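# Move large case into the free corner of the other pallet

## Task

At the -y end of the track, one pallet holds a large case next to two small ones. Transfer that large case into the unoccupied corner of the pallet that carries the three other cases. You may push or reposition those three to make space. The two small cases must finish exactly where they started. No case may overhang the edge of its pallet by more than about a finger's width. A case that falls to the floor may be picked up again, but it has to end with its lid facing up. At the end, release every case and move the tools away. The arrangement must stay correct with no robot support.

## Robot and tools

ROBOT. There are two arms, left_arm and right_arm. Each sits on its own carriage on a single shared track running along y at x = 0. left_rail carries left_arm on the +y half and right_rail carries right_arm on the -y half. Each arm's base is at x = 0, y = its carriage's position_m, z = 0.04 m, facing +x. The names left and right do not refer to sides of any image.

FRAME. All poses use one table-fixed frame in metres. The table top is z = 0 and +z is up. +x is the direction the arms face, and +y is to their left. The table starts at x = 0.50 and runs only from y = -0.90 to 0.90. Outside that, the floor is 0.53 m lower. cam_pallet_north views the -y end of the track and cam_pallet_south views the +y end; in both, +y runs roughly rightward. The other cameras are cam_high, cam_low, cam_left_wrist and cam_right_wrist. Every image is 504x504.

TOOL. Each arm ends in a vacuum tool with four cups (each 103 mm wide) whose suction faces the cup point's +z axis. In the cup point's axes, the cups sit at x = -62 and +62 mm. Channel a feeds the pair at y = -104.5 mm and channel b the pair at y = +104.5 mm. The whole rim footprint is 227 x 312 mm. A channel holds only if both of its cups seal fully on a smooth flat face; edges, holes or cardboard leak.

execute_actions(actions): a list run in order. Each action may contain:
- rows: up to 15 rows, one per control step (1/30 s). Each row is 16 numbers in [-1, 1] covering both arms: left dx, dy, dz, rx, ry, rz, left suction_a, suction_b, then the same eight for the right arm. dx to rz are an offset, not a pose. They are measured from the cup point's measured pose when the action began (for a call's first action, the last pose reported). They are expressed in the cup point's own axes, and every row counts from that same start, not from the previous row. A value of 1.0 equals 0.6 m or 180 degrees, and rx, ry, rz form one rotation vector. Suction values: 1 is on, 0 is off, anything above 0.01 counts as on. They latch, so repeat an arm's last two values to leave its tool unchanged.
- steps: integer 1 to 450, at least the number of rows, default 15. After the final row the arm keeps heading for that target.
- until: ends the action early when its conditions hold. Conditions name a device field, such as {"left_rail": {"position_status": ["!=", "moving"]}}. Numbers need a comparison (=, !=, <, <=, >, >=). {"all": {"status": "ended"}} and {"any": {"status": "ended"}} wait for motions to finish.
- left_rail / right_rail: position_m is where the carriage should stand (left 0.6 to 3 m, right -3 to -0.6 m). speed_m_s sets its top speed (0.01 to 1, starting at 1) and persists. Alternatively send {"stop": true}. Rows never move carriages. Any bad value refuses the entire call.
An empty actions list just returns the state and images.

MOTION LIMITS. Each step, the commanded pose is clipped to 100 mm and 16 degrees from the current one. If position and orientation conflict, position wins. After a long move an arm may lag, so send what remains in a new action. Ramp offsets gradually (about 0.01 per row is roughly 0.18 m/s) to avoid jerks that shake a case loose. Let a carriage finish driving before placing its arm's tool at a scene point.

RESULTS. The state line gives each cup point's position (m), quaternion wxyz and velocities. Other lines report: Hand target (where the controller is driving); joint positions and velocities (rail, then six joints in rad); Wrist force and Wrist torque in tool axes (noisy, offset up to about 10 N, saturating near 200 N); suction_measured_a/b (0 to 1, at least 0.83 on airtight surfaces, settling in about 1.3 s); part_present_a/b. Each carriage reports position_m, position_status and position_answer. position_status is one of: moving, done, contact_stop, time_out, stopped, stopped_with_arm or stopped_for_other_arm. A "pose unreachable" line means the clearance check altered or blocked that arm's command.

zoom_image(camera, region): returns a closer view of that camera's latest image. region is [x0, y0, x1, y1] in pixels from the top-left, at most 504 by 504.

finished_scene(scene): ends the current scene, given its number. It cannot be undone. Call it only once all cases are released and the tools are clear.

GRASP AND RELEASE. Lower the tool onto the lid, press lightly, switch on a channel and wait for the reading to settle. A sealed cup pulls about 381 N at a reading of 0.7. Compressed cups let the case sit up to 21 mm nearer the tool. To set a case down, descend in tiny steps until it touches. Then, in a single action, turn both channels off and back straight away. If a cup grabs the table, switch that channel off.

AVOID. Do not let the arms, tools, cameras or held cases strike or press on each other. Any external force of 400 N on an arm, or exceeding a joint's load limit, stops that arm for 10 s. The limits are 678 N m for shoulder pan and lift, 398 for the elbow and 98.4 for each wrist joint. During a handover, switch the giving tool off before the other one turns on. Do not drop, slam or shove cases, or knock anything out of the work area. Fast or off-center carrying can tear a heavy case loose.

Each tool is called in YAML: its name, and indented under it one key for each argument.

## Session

execute_actions:
  actions: []

Scene clock: 0.00 s.
left_arm: end_effector_position=(+0.8503, +1.6370, +0.4411) suction_measured_a=0.00 part_present_a=0 suction_measured_b=0.00 part_present_b=0 end_effector_quat_wxyz=(-0.000, +0.001, +1.000, -0.001) end_effector_velocity=(-0.000, +0.000, +0.000) end_effector_angular_velocity=(-0.000, -0.000, +0.000) | right_arm: end_effector_position=(+0.8514, -0.7334, +0.4401) suction_measured_a=0.00 part_present_a=0 suction_measured_b=0.00 part_present_b=0 end_effector_quat_wxyz=(+0.000, +0.000, +1.000, -0.001) end_effector_velocity=(+0.000, -0.000, -0.000) end_effector_angular_velocity=(+0.000, +0.000, -0.000)
Joint positions: left_arm=[ 1.637 -0.239 -1.499  2.091 -2.163 -1.572  1.334] | right_arm=[-0.732 -0.24  -1.497  2.09  -2.165 -1.572  1.332]
Joint velocities: left_arm=[ 0.  0. -0.  0. -0.  0. -0.] | right_arm=[ 0. -0.  0. -0.  0. -0.  0.]
Wrist force (N, on the end effector, along its own x y z axes, offset not removed): no reading
Wrist torque (N m, same axes, about the end effector's origin, offset not removed): no reading
Hand target (left_arm): +0.850, +1.637, +0.441; -0.000, +0.001, +1.000, -0.001
Hand target (right_arm): +0.851, -0.733, +0.440; +0.000, +0.000, +1.000, -0.001
left_rail: position_m=1.637 position_m_goal=1.637 speed_m_s=1.00 position_status=done position_answer=taken refusals=0
right_rail: position_m=-0.732 position_m_goal=-0.732 speed_m_s=1.00 position_status=done position_answer=taken refusals=0

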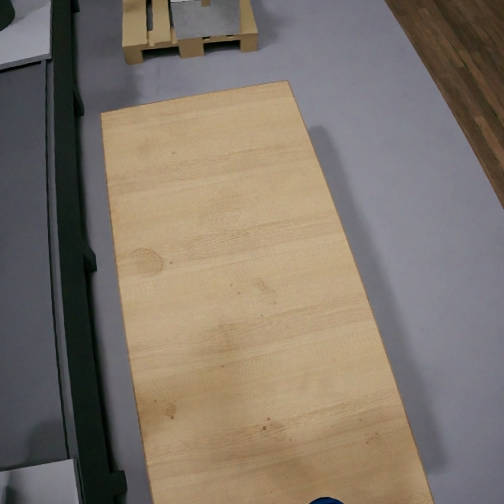

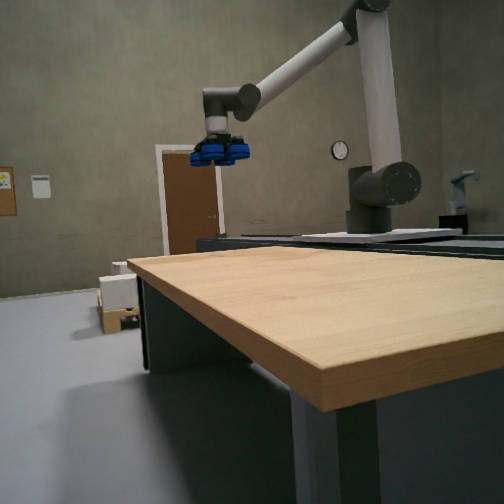

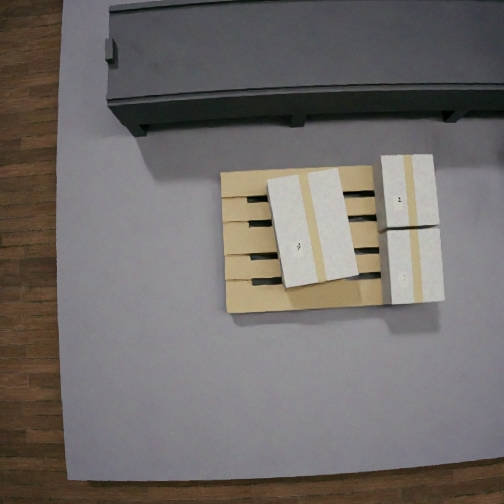

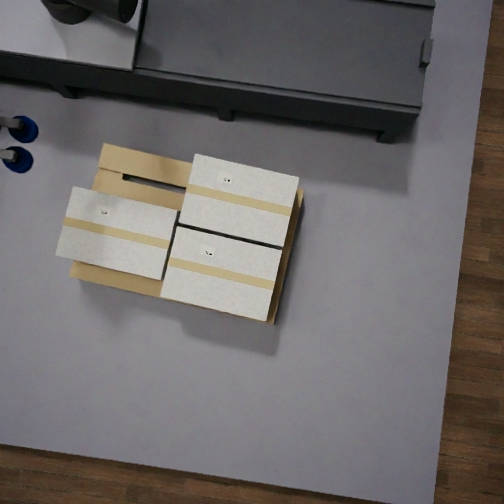

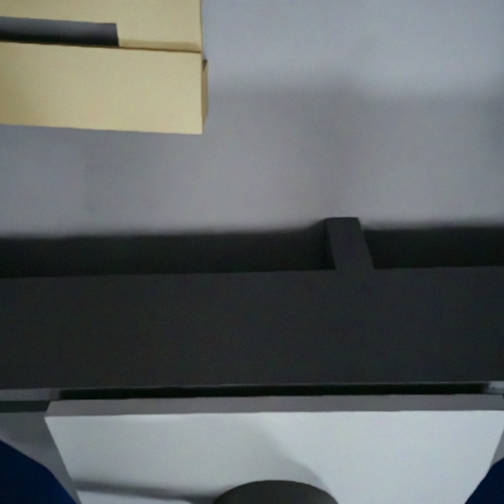

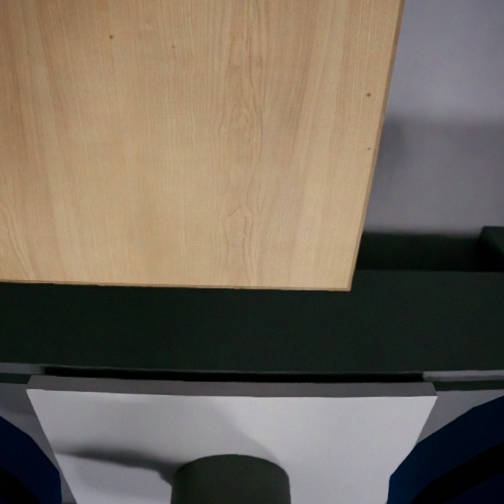

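zoom_image:
  camera: "cam_pallet_south"
  region: [45, 125, 325, 345]

zoom_image:
  camera: "cam_pallet_north"
  region: [205, 135, 465, 335]

Region (45, 125, 325, 345) of cam_pallet_south's 504x504 image, scaled by 1.800, with more detail than that image has; it fills the top 396 rows of this view, and the rest is white.

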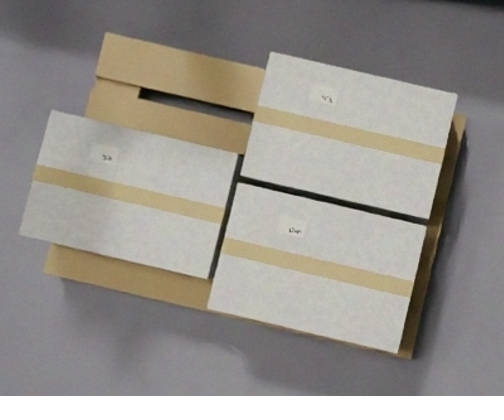

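Region (205, 135, 465, 335) of cam_pallet_north's 504x504 image, scaled by 1.938, with more detail than that image has; it fills the top 388 rows of this view, and the rest is white.

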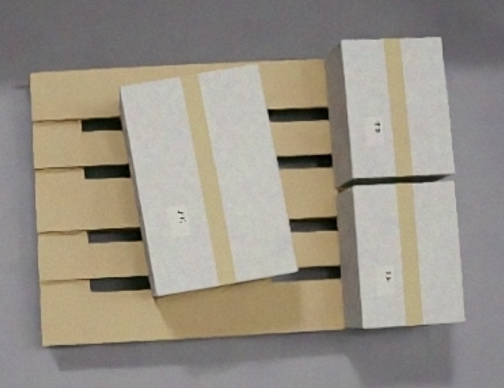

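zoom_image:
  camera: "cam_pallet_south"
  region: [50, 130, 210, 290]

zoom_image:
  camera: "cam_pallet_south"
  region: [160, 140, 320, 335]

Region (50, 130, 210, 290) of cam_pallet_south's 504x504 image, scaled by 3.150, with more detail than that image has.

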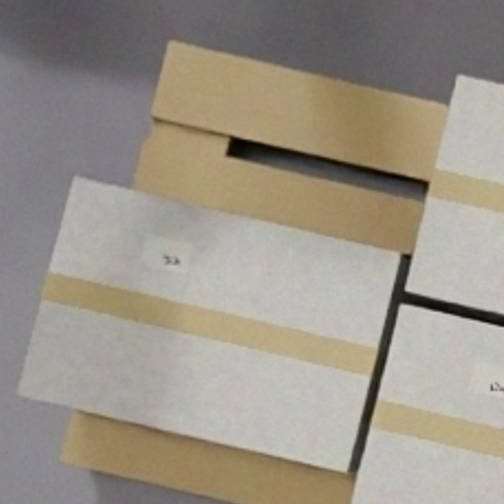

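Region (160, 140, 320, 335) of cam_pallet_south's 504x504 image, scaled by 2.585, with more detail than that image has; it fills the left 414 columns of this view, and the rest is white.

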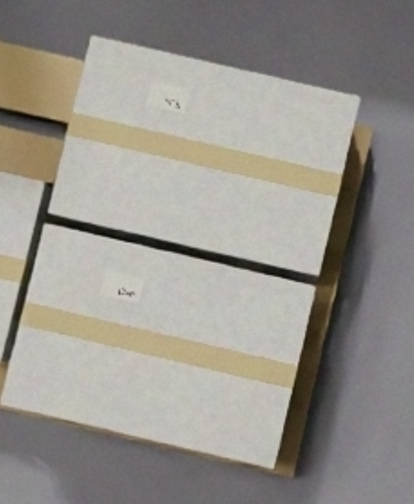

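zoom_image:
  camera: "cam_pallet_north"
  region: [245, 155, 385, 305]

Region (245, 155, 385, 305) of cam_pallet_north's 504x504 image, scaled by 3.360, with more detail than that image has; it fills the left 470 columns of this view, and the rest is white.

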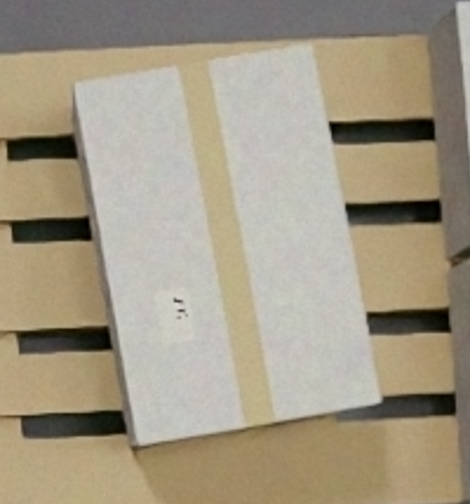

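execute_actions:
  actions:
    - {"right_rail": {"position_m": -2.834}, "left_rail": {"position_m": 2.424}, "steps": 1}

Scene clock: 26.30 s.
left_arm: end_effector_position=(+0.8503, +1.6370, +0.4411) suction_measured_a=0.00 part_present_a=0 suction_measured_b=0.00 part_present_b=0 end_effector_quat_wxyz=(-0.000, +0.001, +1.000, -0.001) end_effector_velocity=(+0.000, -0.000, -0.000) end_effector_angular_velocity=(+0.000, +0.000, -0.000) | right_arm: end_effector_position=(+0.8514, -0.7334, +0.4401) suction_measured_a=0.00 part_present_a=0 suction_measured_b=0.00 part_present_b=0 end_effector_quat_wxyz=(+0.000, +0.000, +1.000, -0.001) end_effector_velocity=(+0.000, -0.000, -0.000) end_effector_angular_velocity=(+0.000, +0.000, +0.000)
Joint positions: left_arm=[ 1.637 -0.239 -1.499  2.091 -2.163 -1.572  1.334] | right_arm=[-0.732 -0.24  -1.497  2.09  -2.165 -1.572  1.332]
Joint velocities: left_arm=[ 0. -0.  0. -0.  0. -0. -0.] | right_arm=[ 0. -0.  0. -0.  0.  0. -0.]
Wrist force (N, on the end effector, along its own x y z axes, offset not removed): left_arm=[-5.5 -2.7 -2.0] | right_arm=[1.2 -2.5 0.3]
Wrist torque (N m, same axes, about the end effector's origin, offset not removed): left_arm=[-0.50 1.45 0.21] | right_arm=[-0.68 -0.18 0.12]
Hand target (left_arm): +0.850, +1.639, +0.441; -0.000, +0.001, +1.000, -0.001
Hand target (right_arm): +0.851, -0.736, +0.440; +0.000, +0.000, +1.000, -0.001
left_rail: position_m=1.637 position_m_goal=2.424 speed_m_s=1.00 position_status=moving position_answer=taken refusals=0
right_rail: position_m=-0.732 position_m_goal=-2.834 speed_m_s=1.00 position_status=moving position_answer=taken refusals=0

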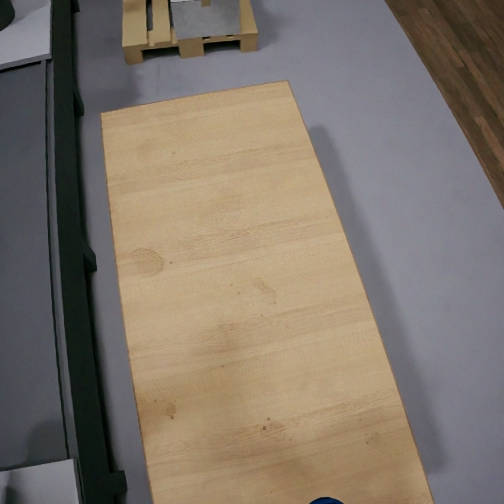

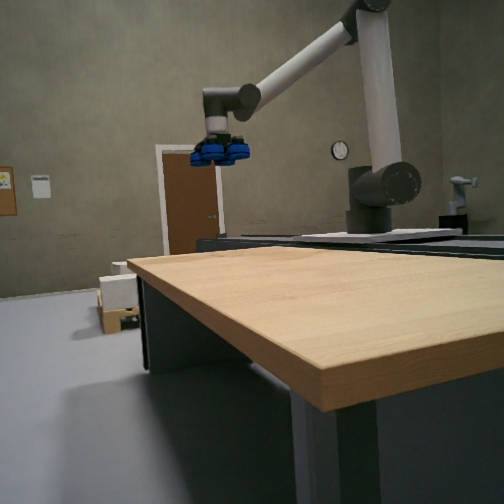

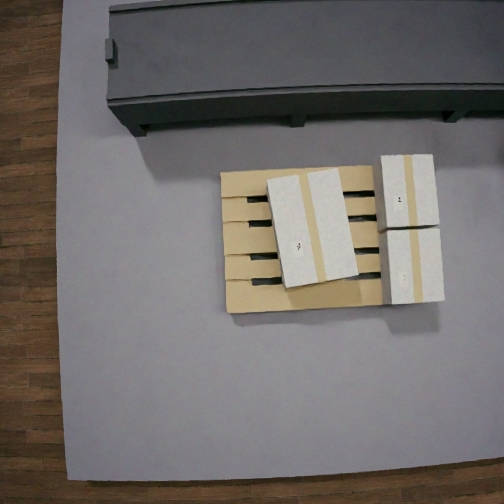

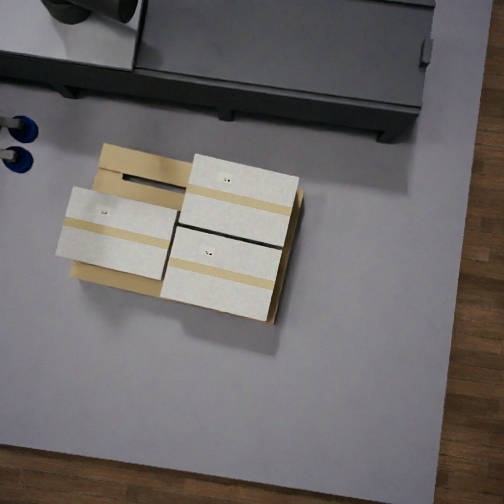

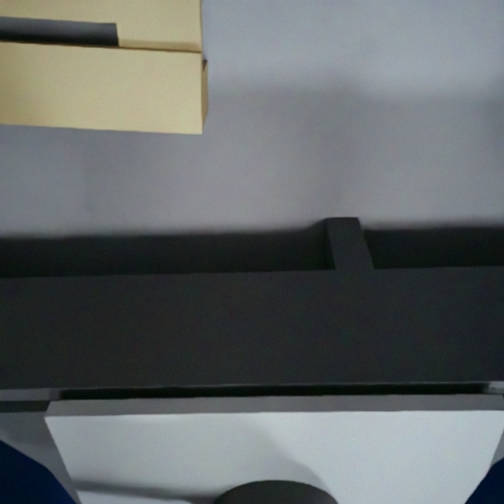

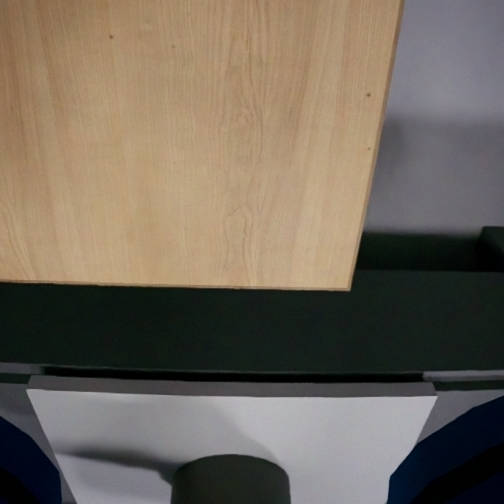

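execute_actions:
  actions: []

Scene clock: 27.60 s.
left_arm: end_effector_position=(+0.8503, +2.4237, +0.4411) suction_measured_a=0.00 part_present_a=0 suction_measured_b=0.00 part_present_b=0 end_effector_quat_wxyz=(-0.000, +0.001, +1.000, -0.001) end_effector_velocity=(+0.000, +0.012, -0.000) end_effector_angular_velocity=(+0.000, +0.000, -0.000) | right_arm: end_effector_position=(+0.8514, -1.7747, +0.4401) suction_measured_a=0.00 part_present_a=0 suction_measured_b=0.00 part_present_b=0 end_effector_quat_wxyz=(+0.000, +0.000, +1.000, -0.001) end_effector_velocity=(+0.000, -1.000, -0.000) end_effector_angular_velocity=(+0.000, +0.000, -0.000)
Joint positions: left_arm=[ 2.424 -0.239 -1.499  2.091 -2.163 -1.572  1.334] | right_arm=[-1.773 -0.24  -1.497  2.09  -2.165 -1.572  1.332]
Joint velocities: left_arm=[ 0.012 -0.     0.    -0.     0.     0.    -0.   ] | right_arm=[-1. -0.  0. -0.  0.  0. -0.]
Wrist force (N, on the end effector, along its own x y z axes, offset not removed): left_arm=[-4.1 5.2 -5.6] | right_arm=[-3.9 5.3 0.1]
Wrist torque (N m, same axes, about the end effector's origin, offset not removed): left_arm=[0.52 1.22 0.20] | right_arm=[0.18 0.53 0.03]
Hand target (left_arm): +0.850, +2.424, +0.441; -0.000, +0.001, +1.000, -0.001
Hand target (right_arm): +0.851, -1.833, +0.440; +0.000, +0.000, +1.000, -0.001
left_rail: position_m=2.424 position_m_goal=2.424 speed_m_s=1.00 position_status=moving position_answer=taken refusals=0
right_rail: position_m=-1.773 position_m_goal=-2.834 speed_m_s=1.00 position_status=moving position_answer=taken refusals=0

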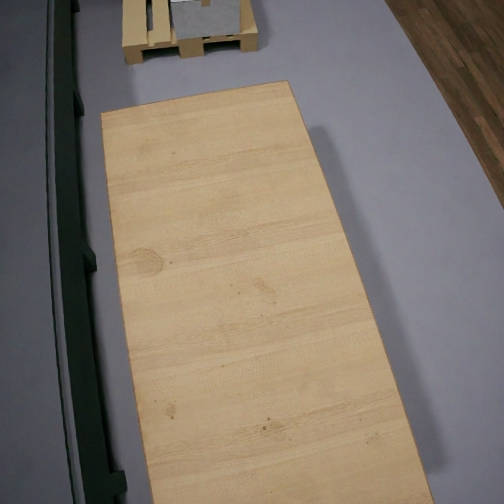

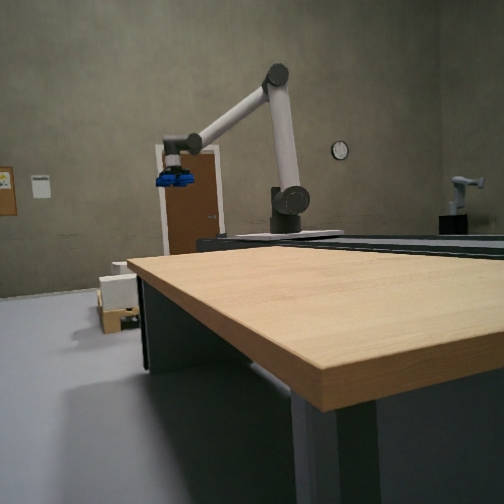

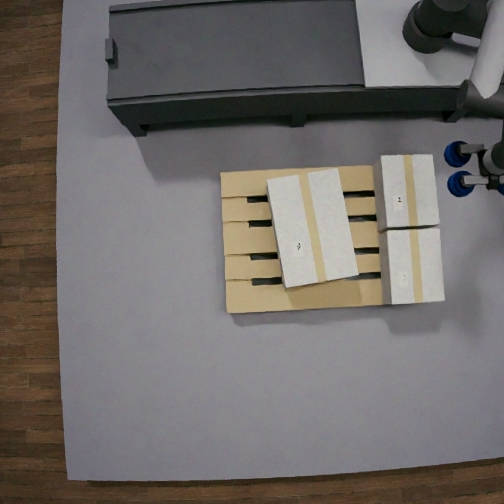

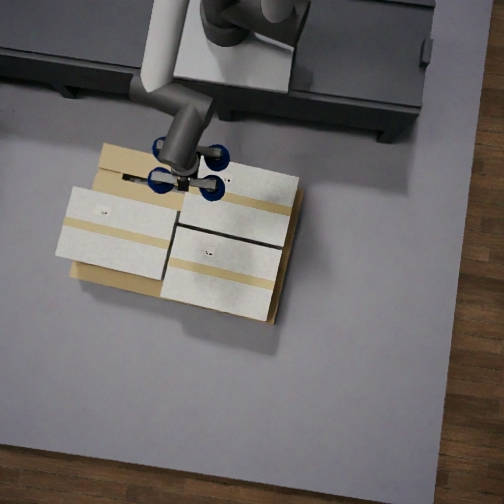

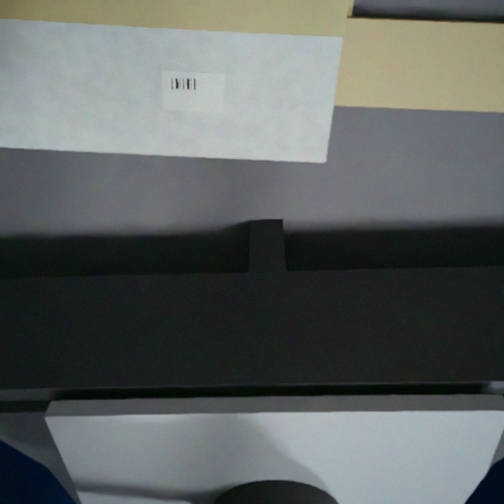

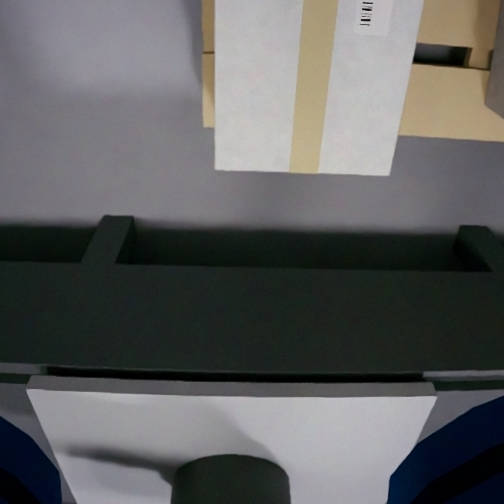

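execute_actions:
  actions: []

Scene clock: 29.13 s.
left_arm: end_effector_position=(+0.8503, +2.4238, +0.4411) suction_measured_a=0.00 part_present_a=0 suction_measured_b=0.00 part_present_b=0 end_effector_quat_wxyz=(-0.000, +0.001, +1.000, -0.001) end_effector_velocity=(+0.000, -0.000, -0.000) end_effector_angular_velocity=(+0.000, +0.000, -0.000) | right_arm: end_effector_position=(+0.8514, -2.8354, +0.4401) suction_measured_a=0.00 part_present_a=0 suction_measured_b=0.00 part_present_b=0 end_effector_quat_wxyz=(+0.000, +0.000, +1.000, -0.001) end_effector_velocity=(-0.000, -0.000, +0.000) end_effector_angular_velocity=(-0.000, -0.000, +0.000)
Joint positions: left_arm=[ 2.424 -0.239 -1.499  2.091 -2.163 -1.572  1.334] | right_arm=[-2.834 -0.24  -1.497  2.09  -2.165 -1.572  1.332]
Joint velocities: left_arm=[ 0.  0.  0. -0.  0.  0.  0.] | right_arm=[ 0. -0. -0.  0. -0. -0. -0.]
Wrist force (N, on the end effector, along its own x y z axes, offset not removed): left_arm=[-3.7 -2.0 -2.4] | right_arm=[1.8 -2.8 1.5]
Wrist torque (N m, same axes, about the end effector's origin, offset not removed): left_arm=[-0.34 1.24 0.12] | right_arm=[-1.00 -0.22 0.03]
Hand target (left_arm): +0.850, +2.424, +0.441; -0.000, +0.001, +1.000, -0.001
Hand target (right_arm): +0.851, -2.835, +0.440; +0.000, +0.000, +1.000, -0.001
left_rail: position_m=2.424 position_m_goal=2.424 speed_m_s=1.00 position_status=done position_answer=taken refusals=0
right_rail: position_m=-2.834 position_m_goal=-2.834 speed_m_s=1.00 position_status=done position_answer=taken refusals=0

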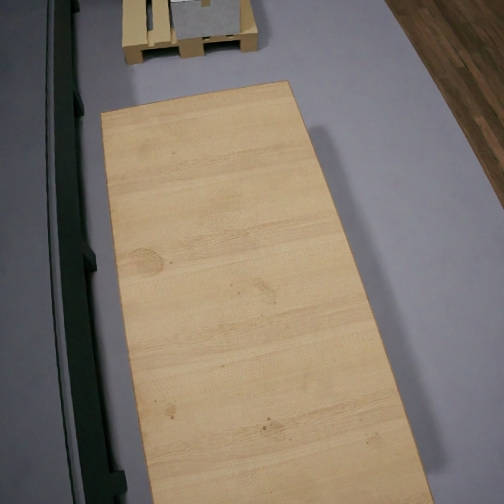

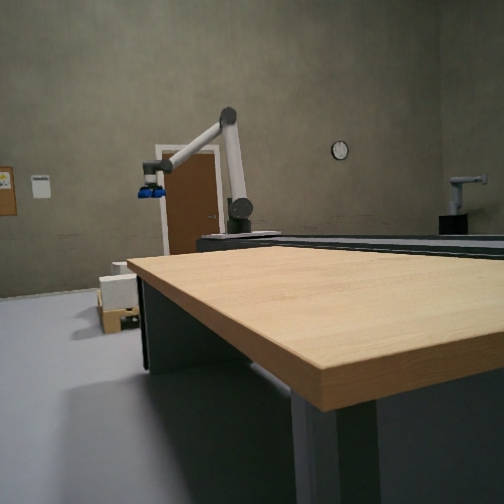

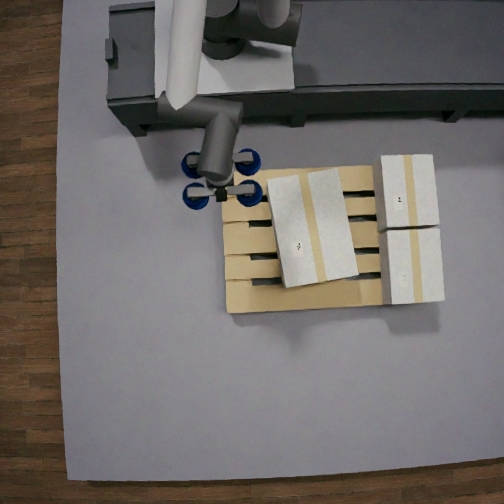

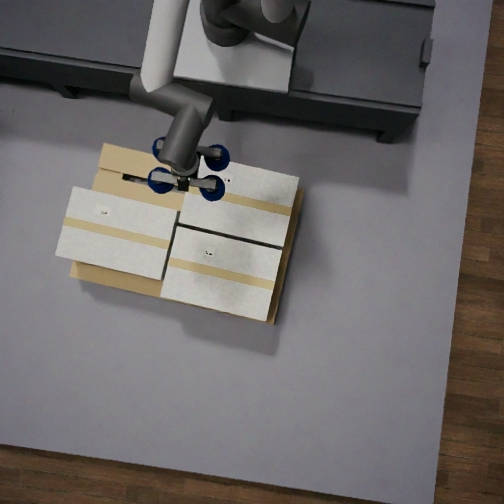

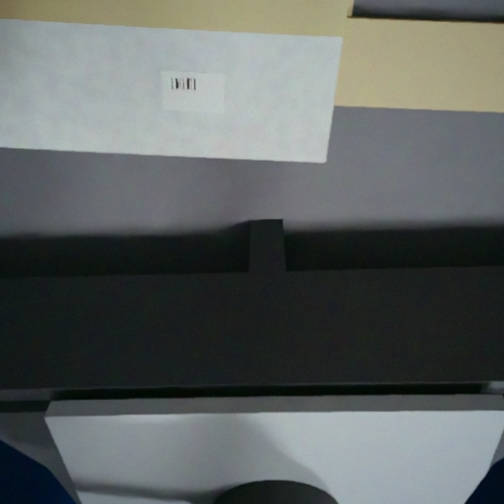

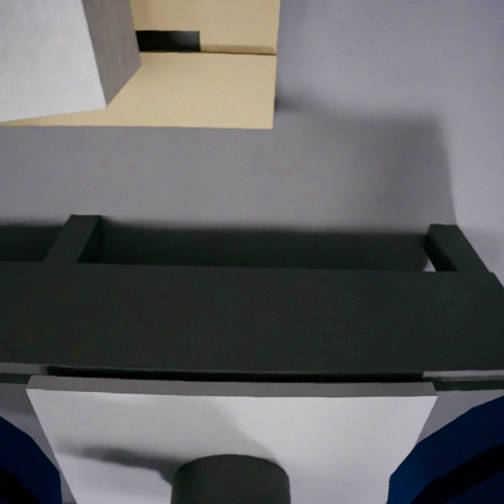

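execute_actions:
  actions:
    - {"rows": [[-0.002,-0.003,0.004,0,0,0.000,0,0,-0.001,0.003,0.004,0,0,0.002,0,0],[-0.007,-0.011,0.014,0,0,0.000,0,0,-0.004,0.011,0.014,0,0,0.008,0,0],[-0.015,-0.025,0.030,0,0,0.001,0,0,-0.008,0.025,0.030,0,0,0.017,0,0],[-0.026,-0.042,0.052,0,0,0.002,0,0,-0.014,0.042,0.051,0,0,0.029,0,0],[-0.040,-0.065,0.079,0,0,0.003,0,0,-0.022,0.065,0.079,0,0,0.044,0,0],[-0.056,-0.091,0.112,0,0,0.004,0,0,-0.031,0.092,0.112,0,0,0.063,0,0],[-0.075,-0.122,0.150,0,0,0.005,0,0,-0.042,0.122,0.150,0,0,0.084,0,0],[-0.095,-0.155,0.191,0,0,0.006,0,0,-0.053,0.156,0.190,0,0,0.107,0,0],[-0.118,-0.193,0.237,0,0,0.008,0,0,-0.066,0.194,0.237,0,0,0.133,0,0],[-0.143,-0.233,0.286,0,0,0.009,0,0,-0.080,0.234,0.286,0,0,0.160,0,0],[-0.171,-0.280,0.344,0,0,0.011,0,0,-0.096,0.281,0.343,0,0,0.192,0,0],[-0.204,-0.333,0.409,0,0,0.014,0,0,-0.114,0.335,0.409,0,0,0.229,0,0],[-0.273,-0.446,0.548,0,0,0.018,0,0,-0.153,0.448,0.547,0,0,0.307,0,0],[-0.339,-0.553,0.679,0,0,0.022,0,0,-0.189,0.555,0.678,0,0,0.380,0,0],[-0.408,-0.666,0.818,0,0,0.027,0,0,-0.228,0.669,0.817,0,0,0.458,0,0]], "steps": 34}

Scene clock: 32.27 s.
left_arm: end_effector_position=(+1.0194, +2.1152, +0.0688) suction_measured_a=0.00 part_present_a=0 suction_measured_b=0.00 part_present_b=0 end_effector_quat_wxyz=(+0.000, +0.043, +0.999, -0.001) end_effector_velocity=(+0.198, -0.301, -0.379) end_effector_angular_velocity=(+0.001, +0.000, -0.001) | right_arm: end_effector_position=(+0.9407, -2.5129, +0.0518) suction_measured_a=0.00 part_present_a=0 suction_measured_b=0.00 part_present_b=0 end_effector_quat_wxyz=(-0.017, +0.557, +0.830, +0.009) end_effector_velocity=(+0.132, +0.317, -0.393) end_effector_angular_velocity=(-0.101, -0.024, -1.248)
Joint positions: left_arm=[ 2.424 -0.484 -0.948  1.964 -2.589 -1.572  1.174] | right_arm=[-2.834  0.115 -0.976  2.072 -2.654 -1.536  2.868]
Joint velocities: left_arm=[ 0.    -0.167  0.591 -0.378 -0.212  0.001 -0.166] | right_arm=[ 0.     0.333  0.606 -0.275 -0.398 -0.082  1.583]
Wrist force (N, on the end effector, along its own x y z axes, offset not removed): left_arm=[-6.9 -2.3 -0.2] | right_arm=[-0.8 2.5 1.7]
Wrist torque (N m, same axes, about the end effector's origin, offset not removed): left_arm=[-0.34 1.76 0.17] | right_arm=[0.10 0.29 0.21]
Hand target (left_arm): +1.046, +2.074, +0.014; -0.000, +0.043, +0.999, -0.000
Hand target (right_arm): +0.958, -2.469, -0.005; -0.010, +0.637, +0.771, +0.005
Off the commanded pose (left_arm): 0.167 m, 0 deg; position clipped at the last step of the last action.
Off the commanded pose (right_arm): 0.137 m, 15 deg; position and orientation clipped at the last step of the last action.
left_rail: position_m=2.424 position_m_goal=2.424 speed_m_s=1.00 position_status=done position_answer=taken refusals=0
right_rail: position_m=-2.834 position_m_goal=-2.834 speed_m_s=1.00 position_status=done position_answer=taken refusals=0

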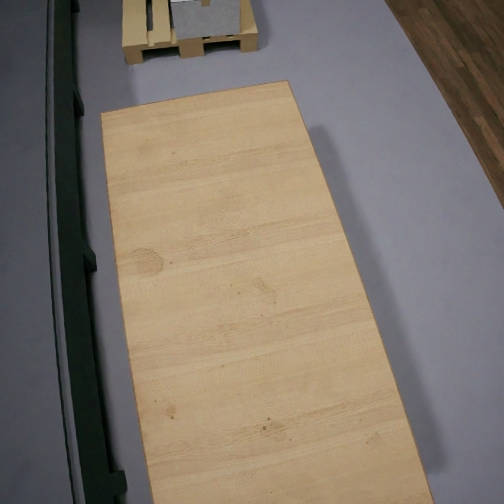

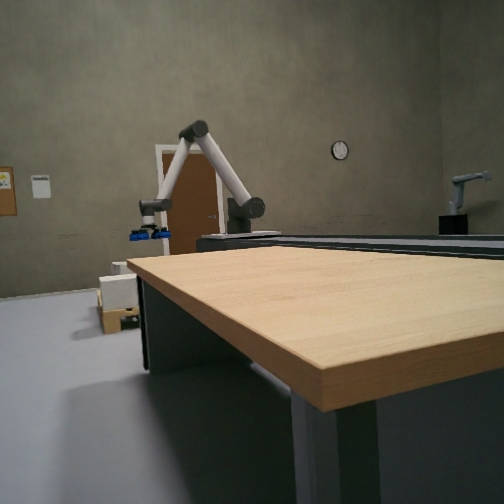

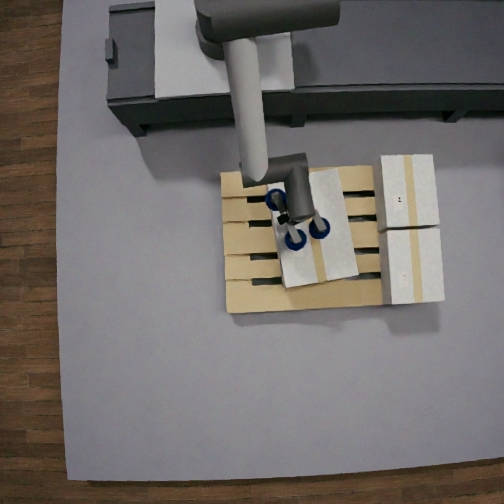

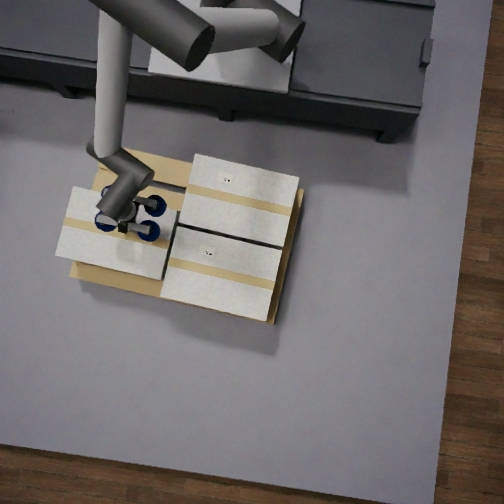

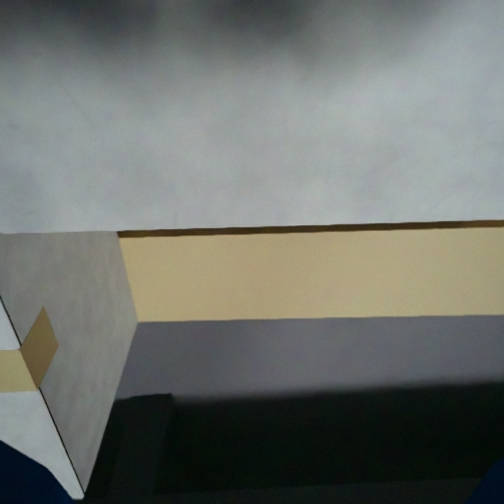

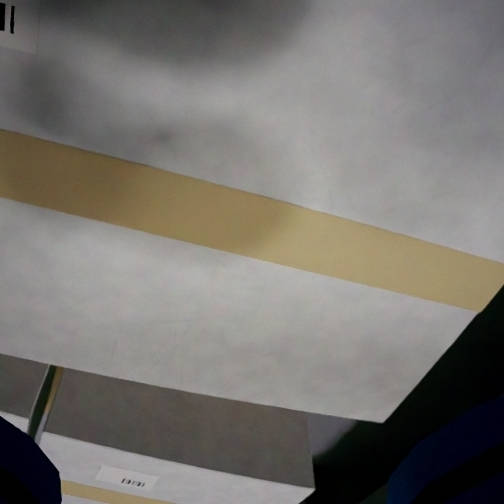

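execute_actions:
  actions: []

Scene clock: 32.63 s.
left_arm: end_effector_position=(+1.0459, +2.0753, +0.0151) suction_measured_a=0.00 part_present_a=0 suction_measured_b=0.00 part_present_b=0 end_effector_quat_wxyz=(-0.000, +0.043, +0.999, -0.000) end_effector_velocity=(+0.006, -0.008, -0.011) end_effector_angular_velocity=(-0.000, -0.001, +0.001) | right_arm: end_effector_position=(+0.9579, -2.4700, -0.0039) suction_measured_a=0.00 part_present_a=0 suction_measured_b=0.00 part_present_b=0 end_effector_quat_wxyz=(-0.010, +0.635, +0.772, +0.005) end_effector_velocity=(+0.003, +0.009, -0.012) end_effector_angular_velocity=(-0.003, -0.002, -0.046)
Joint positions: left_arm=[ 2.424 -0.505 -0.866  1.91  -2.614 -1.572  1.152] | right_arm=[-2.834  0.16  -0.892  2.032 -2.705 -1.549  3.108]
Joint velocities: left_arm=[ 0.    -0.004  0.016 -0.012 -0.005  0.    -0.005] | right_arm=[ 0.     0.009  0.018 -0.009 -0.011 -0.003  0.055]
Wrist force (N, on the end effector, along its own x y z axes, offset not removed): left_arm=[-8.1 -2.9 -1.4] | right_arm=[-2.8 1.5 4.0]
Wrist torque (N m, same axes, about the end effector's origin, offset not removed): left_arm=[-0.45 1.83 0.16] | right_arm=[-0.51 0.48 -0.04]
Hand target (left_arm): +1.046, +2.074, +0.014; -0.000, +0.043, +0.999, -0.000
Hand target (right_arm): +0.958, -2.469, -0.005; -0.010, +0.637, +0.771, +0.005
Off the commanded pose (left_arm): 0.096 m, 0 deg; position clipped at the last step of the last action.
Off the commanded pose (right_arm): 0.066 m, 4 deg; position and orientation clipped at the last step of the last action.
left_rail: position_m=2.424 position_m_goal=2.424 speed_m_s=1.00 position_status=done position_answer=taken refusals=0
right_rail: position_m=-2.834 position_m_goal=-2.834 speed_m_s=1.00 position_status=done position_answer=taken refusals=0

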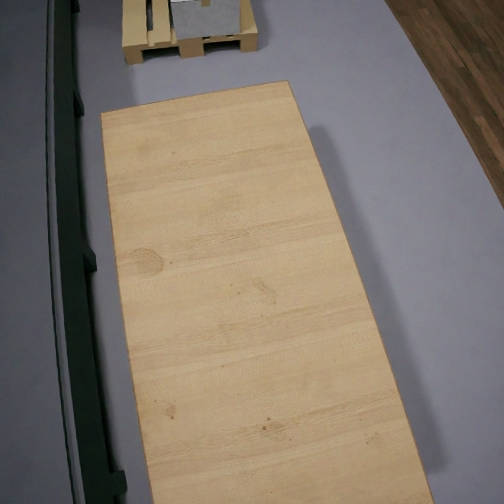

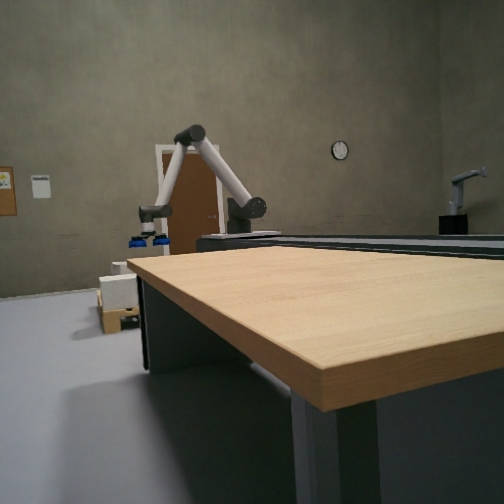

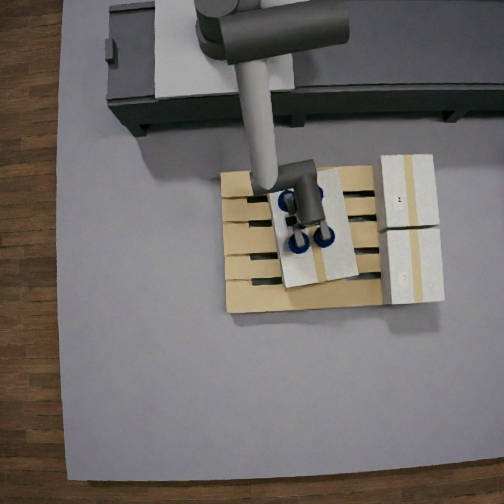

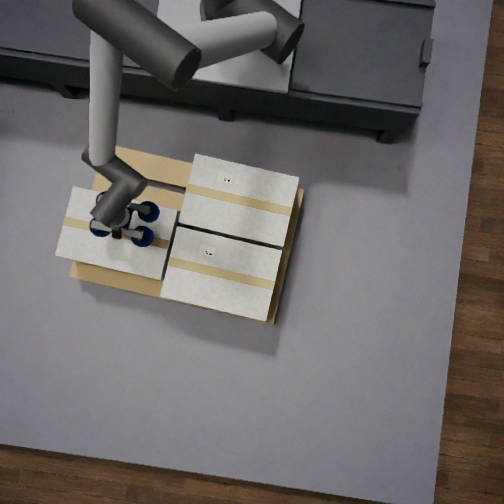

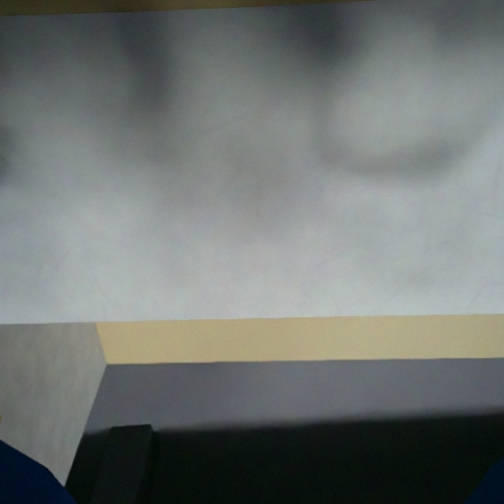

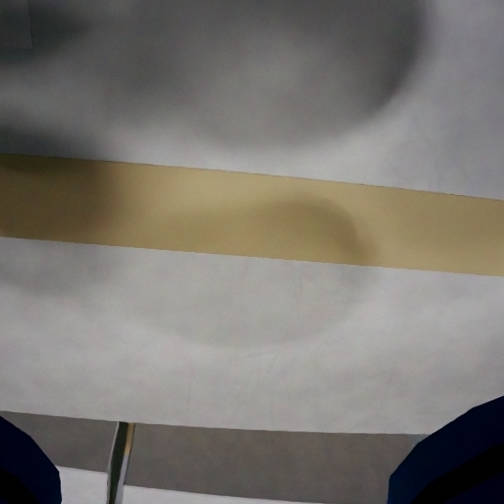

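zoom_image:
  camera: "cam_pallet_south"
  region: [40, 130, 240, 330]

zoom_image:
  camera: "cam_pallet_north"
  region: [210, 140, 410, 340]

Region (40, 130, 240, 330) of cam_pallet_south's 504x504 image, scaled by 2.520, with more detail than that image has.

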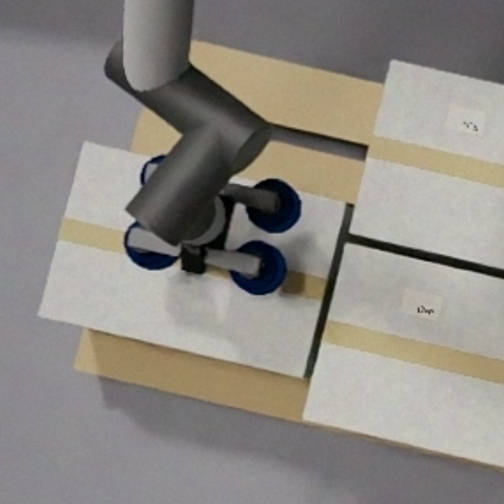

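Region (210, 140, 410, 340) of cam_pallet_north's 504x504 image, scaled by 2.520, with more detail than that image has.

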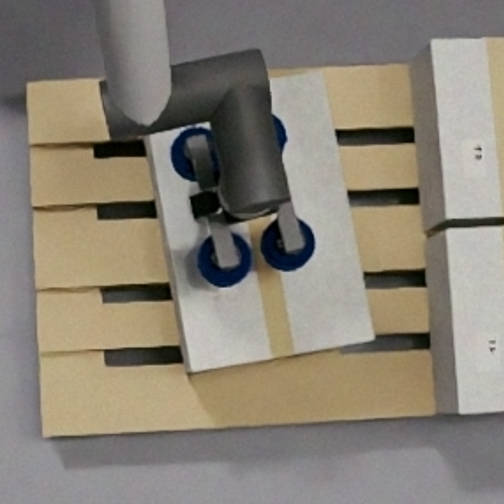

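execute_actions:
  actions:
    - {"rows": [[-0.002,-0.002,0.003,0,0,0,0,0,0.001,0.001,0.003,0,0,0.000,0,0],[-0.009,-0.008,0.013,0,0,0,0,0,0.004,0.006,0.011,0,-0.001,0.002,0,0],[-0.020,-0.018,0.029,0,0,0,0,0,0.008,0.013,0.024,0,-0.001,0.004,0,0],[-0.034,-0.030,0.049,0,0,0,0,0,0.014,0.022,0.041,-0.001,-0.002,0.006,0,0],[-0.049,-0.044,0.071,0,0,0,0,0,0.020,0.031,0.059,-0.001,-0.003,0.009,0,0],[-0.064,-0.057,0.093,0,0,0,0,0,0.026,0.041,0.078,-0.001,-0.005,0.011,0,0],[-0.078,-0.069,0.113,0,0,0,0,0,0.032,0.050,0.094,-0.001,-0.005,0.014,0,0],[-0.089,-0.079,0.129,0,0,0,0,0,0.037,0.056,0.107,-0.002,-0.006,0.016,0,0],[-0.096,-0.085,0.139,0,0,0,0,0,0.039,0.061,0.116,-0.002,-0.007,0.017,0,0],[-0.098,-0.0875,0.142,0,0,0,0,0,0.0404,0.0624,0.1185,-0.0018,-0.0069,0.0174,0,0]], "steps": 11}

Scene clock: 36.67 s.
left_arm: end_effector_position=(+1.0821, +2.0343, -0.0461) suction_measured_a=0.00 part_present_a=0 suction_measured_b=0.00 part_present_b=0 end_effector_quat_wxyz=(-0.000, +0.043, +0.999, -0.001) end_effector_velocity=(+0.141, -0.153, -0.241) end_effector_angular_velocity=(+0.006, +0.010, -0.002) | right_arm: end_effector_position=(+0.9792, -2.4464, -0.0553) suction_measured_a=0.00 part_present_a=0 suction_measured_b=0.00 part_present_b=0 end_effector_quat_wxyz=(-0.003, +0.651, +0.759, +0.002) end_effector_velocity=(+0.078, +0.086, -0.198) end_effector_angular_velocity=(-0.059, -0.014, -0.143)
Joint positions: left_arm=[ 2.424 -0.521 -0.773  1.833 -2.632 -1.572  1.136] | right_arm=[-2.834  0.183 -0.816  1.987 -2.741 -1.565  3.171]
Joint velocities: left_arm=[ 0.    -0.055  0.362 -0.319 -0.032  0.    -0.053] | right_arm=[ 0.     0.085  0.286 -0.18  -0.11  -0.061  0.228]
Wrist force (N, on the end effector, along its own x y z axes, offset not removed): left_arm=[-10.8 -4.1 2.8] | right_arm=[-2.6 7.7 2.9]
Wrist torque (N m, same axes, about the end effector's origin, offset not removed): left_arm=[-0.53 2.12 0.19] | right_arm=[0.25 0.43 -0.15]
Hand target (left_arm): +1.097, +2.019, -0.069; -0.000, +0.043, +0.999, -0.001
Hand target (right_arm): +0.988, -2.438, -0.074; +0.000, +0.656, +0.755, +0.000
Off the commanded pose (left_arm): 0.034 m, 0 deg.
Off the commanded pose (right_arm): 0.024 m, 1 deg.
left_rail: position_m=2.424 position_m_goal=2.424 speed_m_s=1.00 position_status=done position_answer=taken refusals=0
right_rail: position_m=-2.834 position_m_goal=-2.834 speed_m_s=1.00 position_status=done position_answer=taken refusals=0

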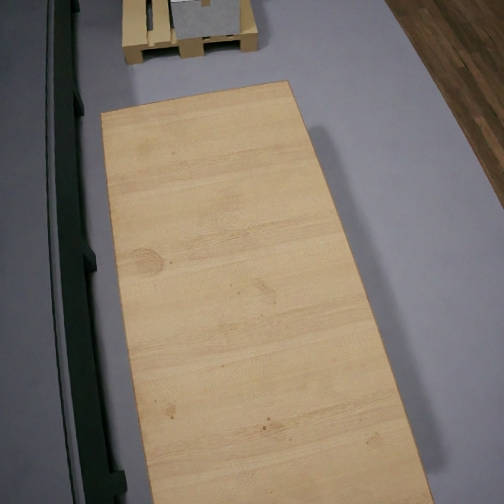

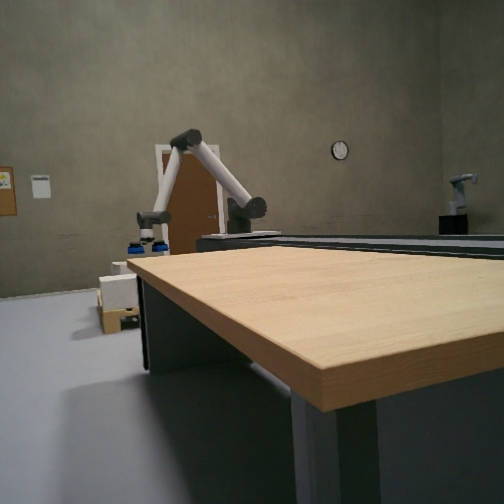

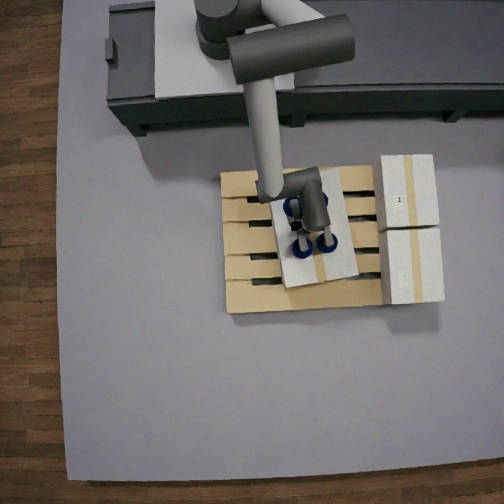

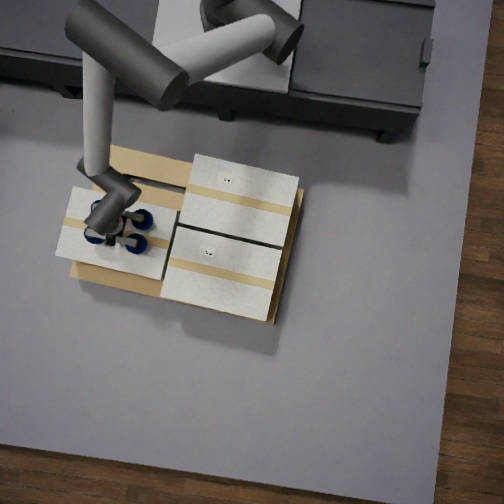

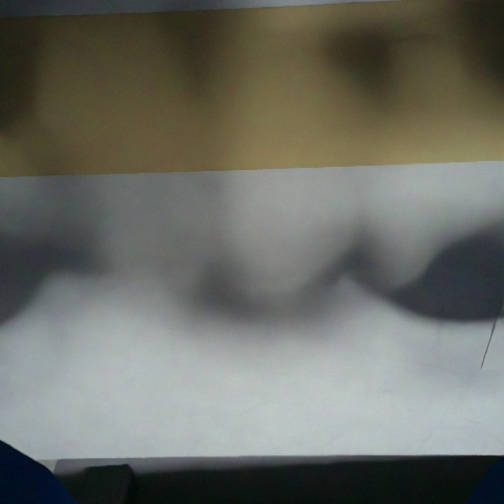

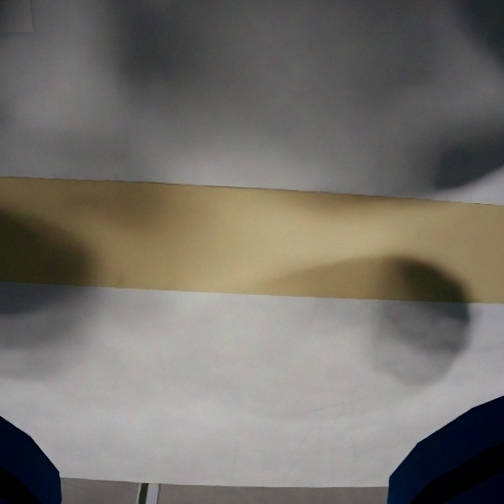

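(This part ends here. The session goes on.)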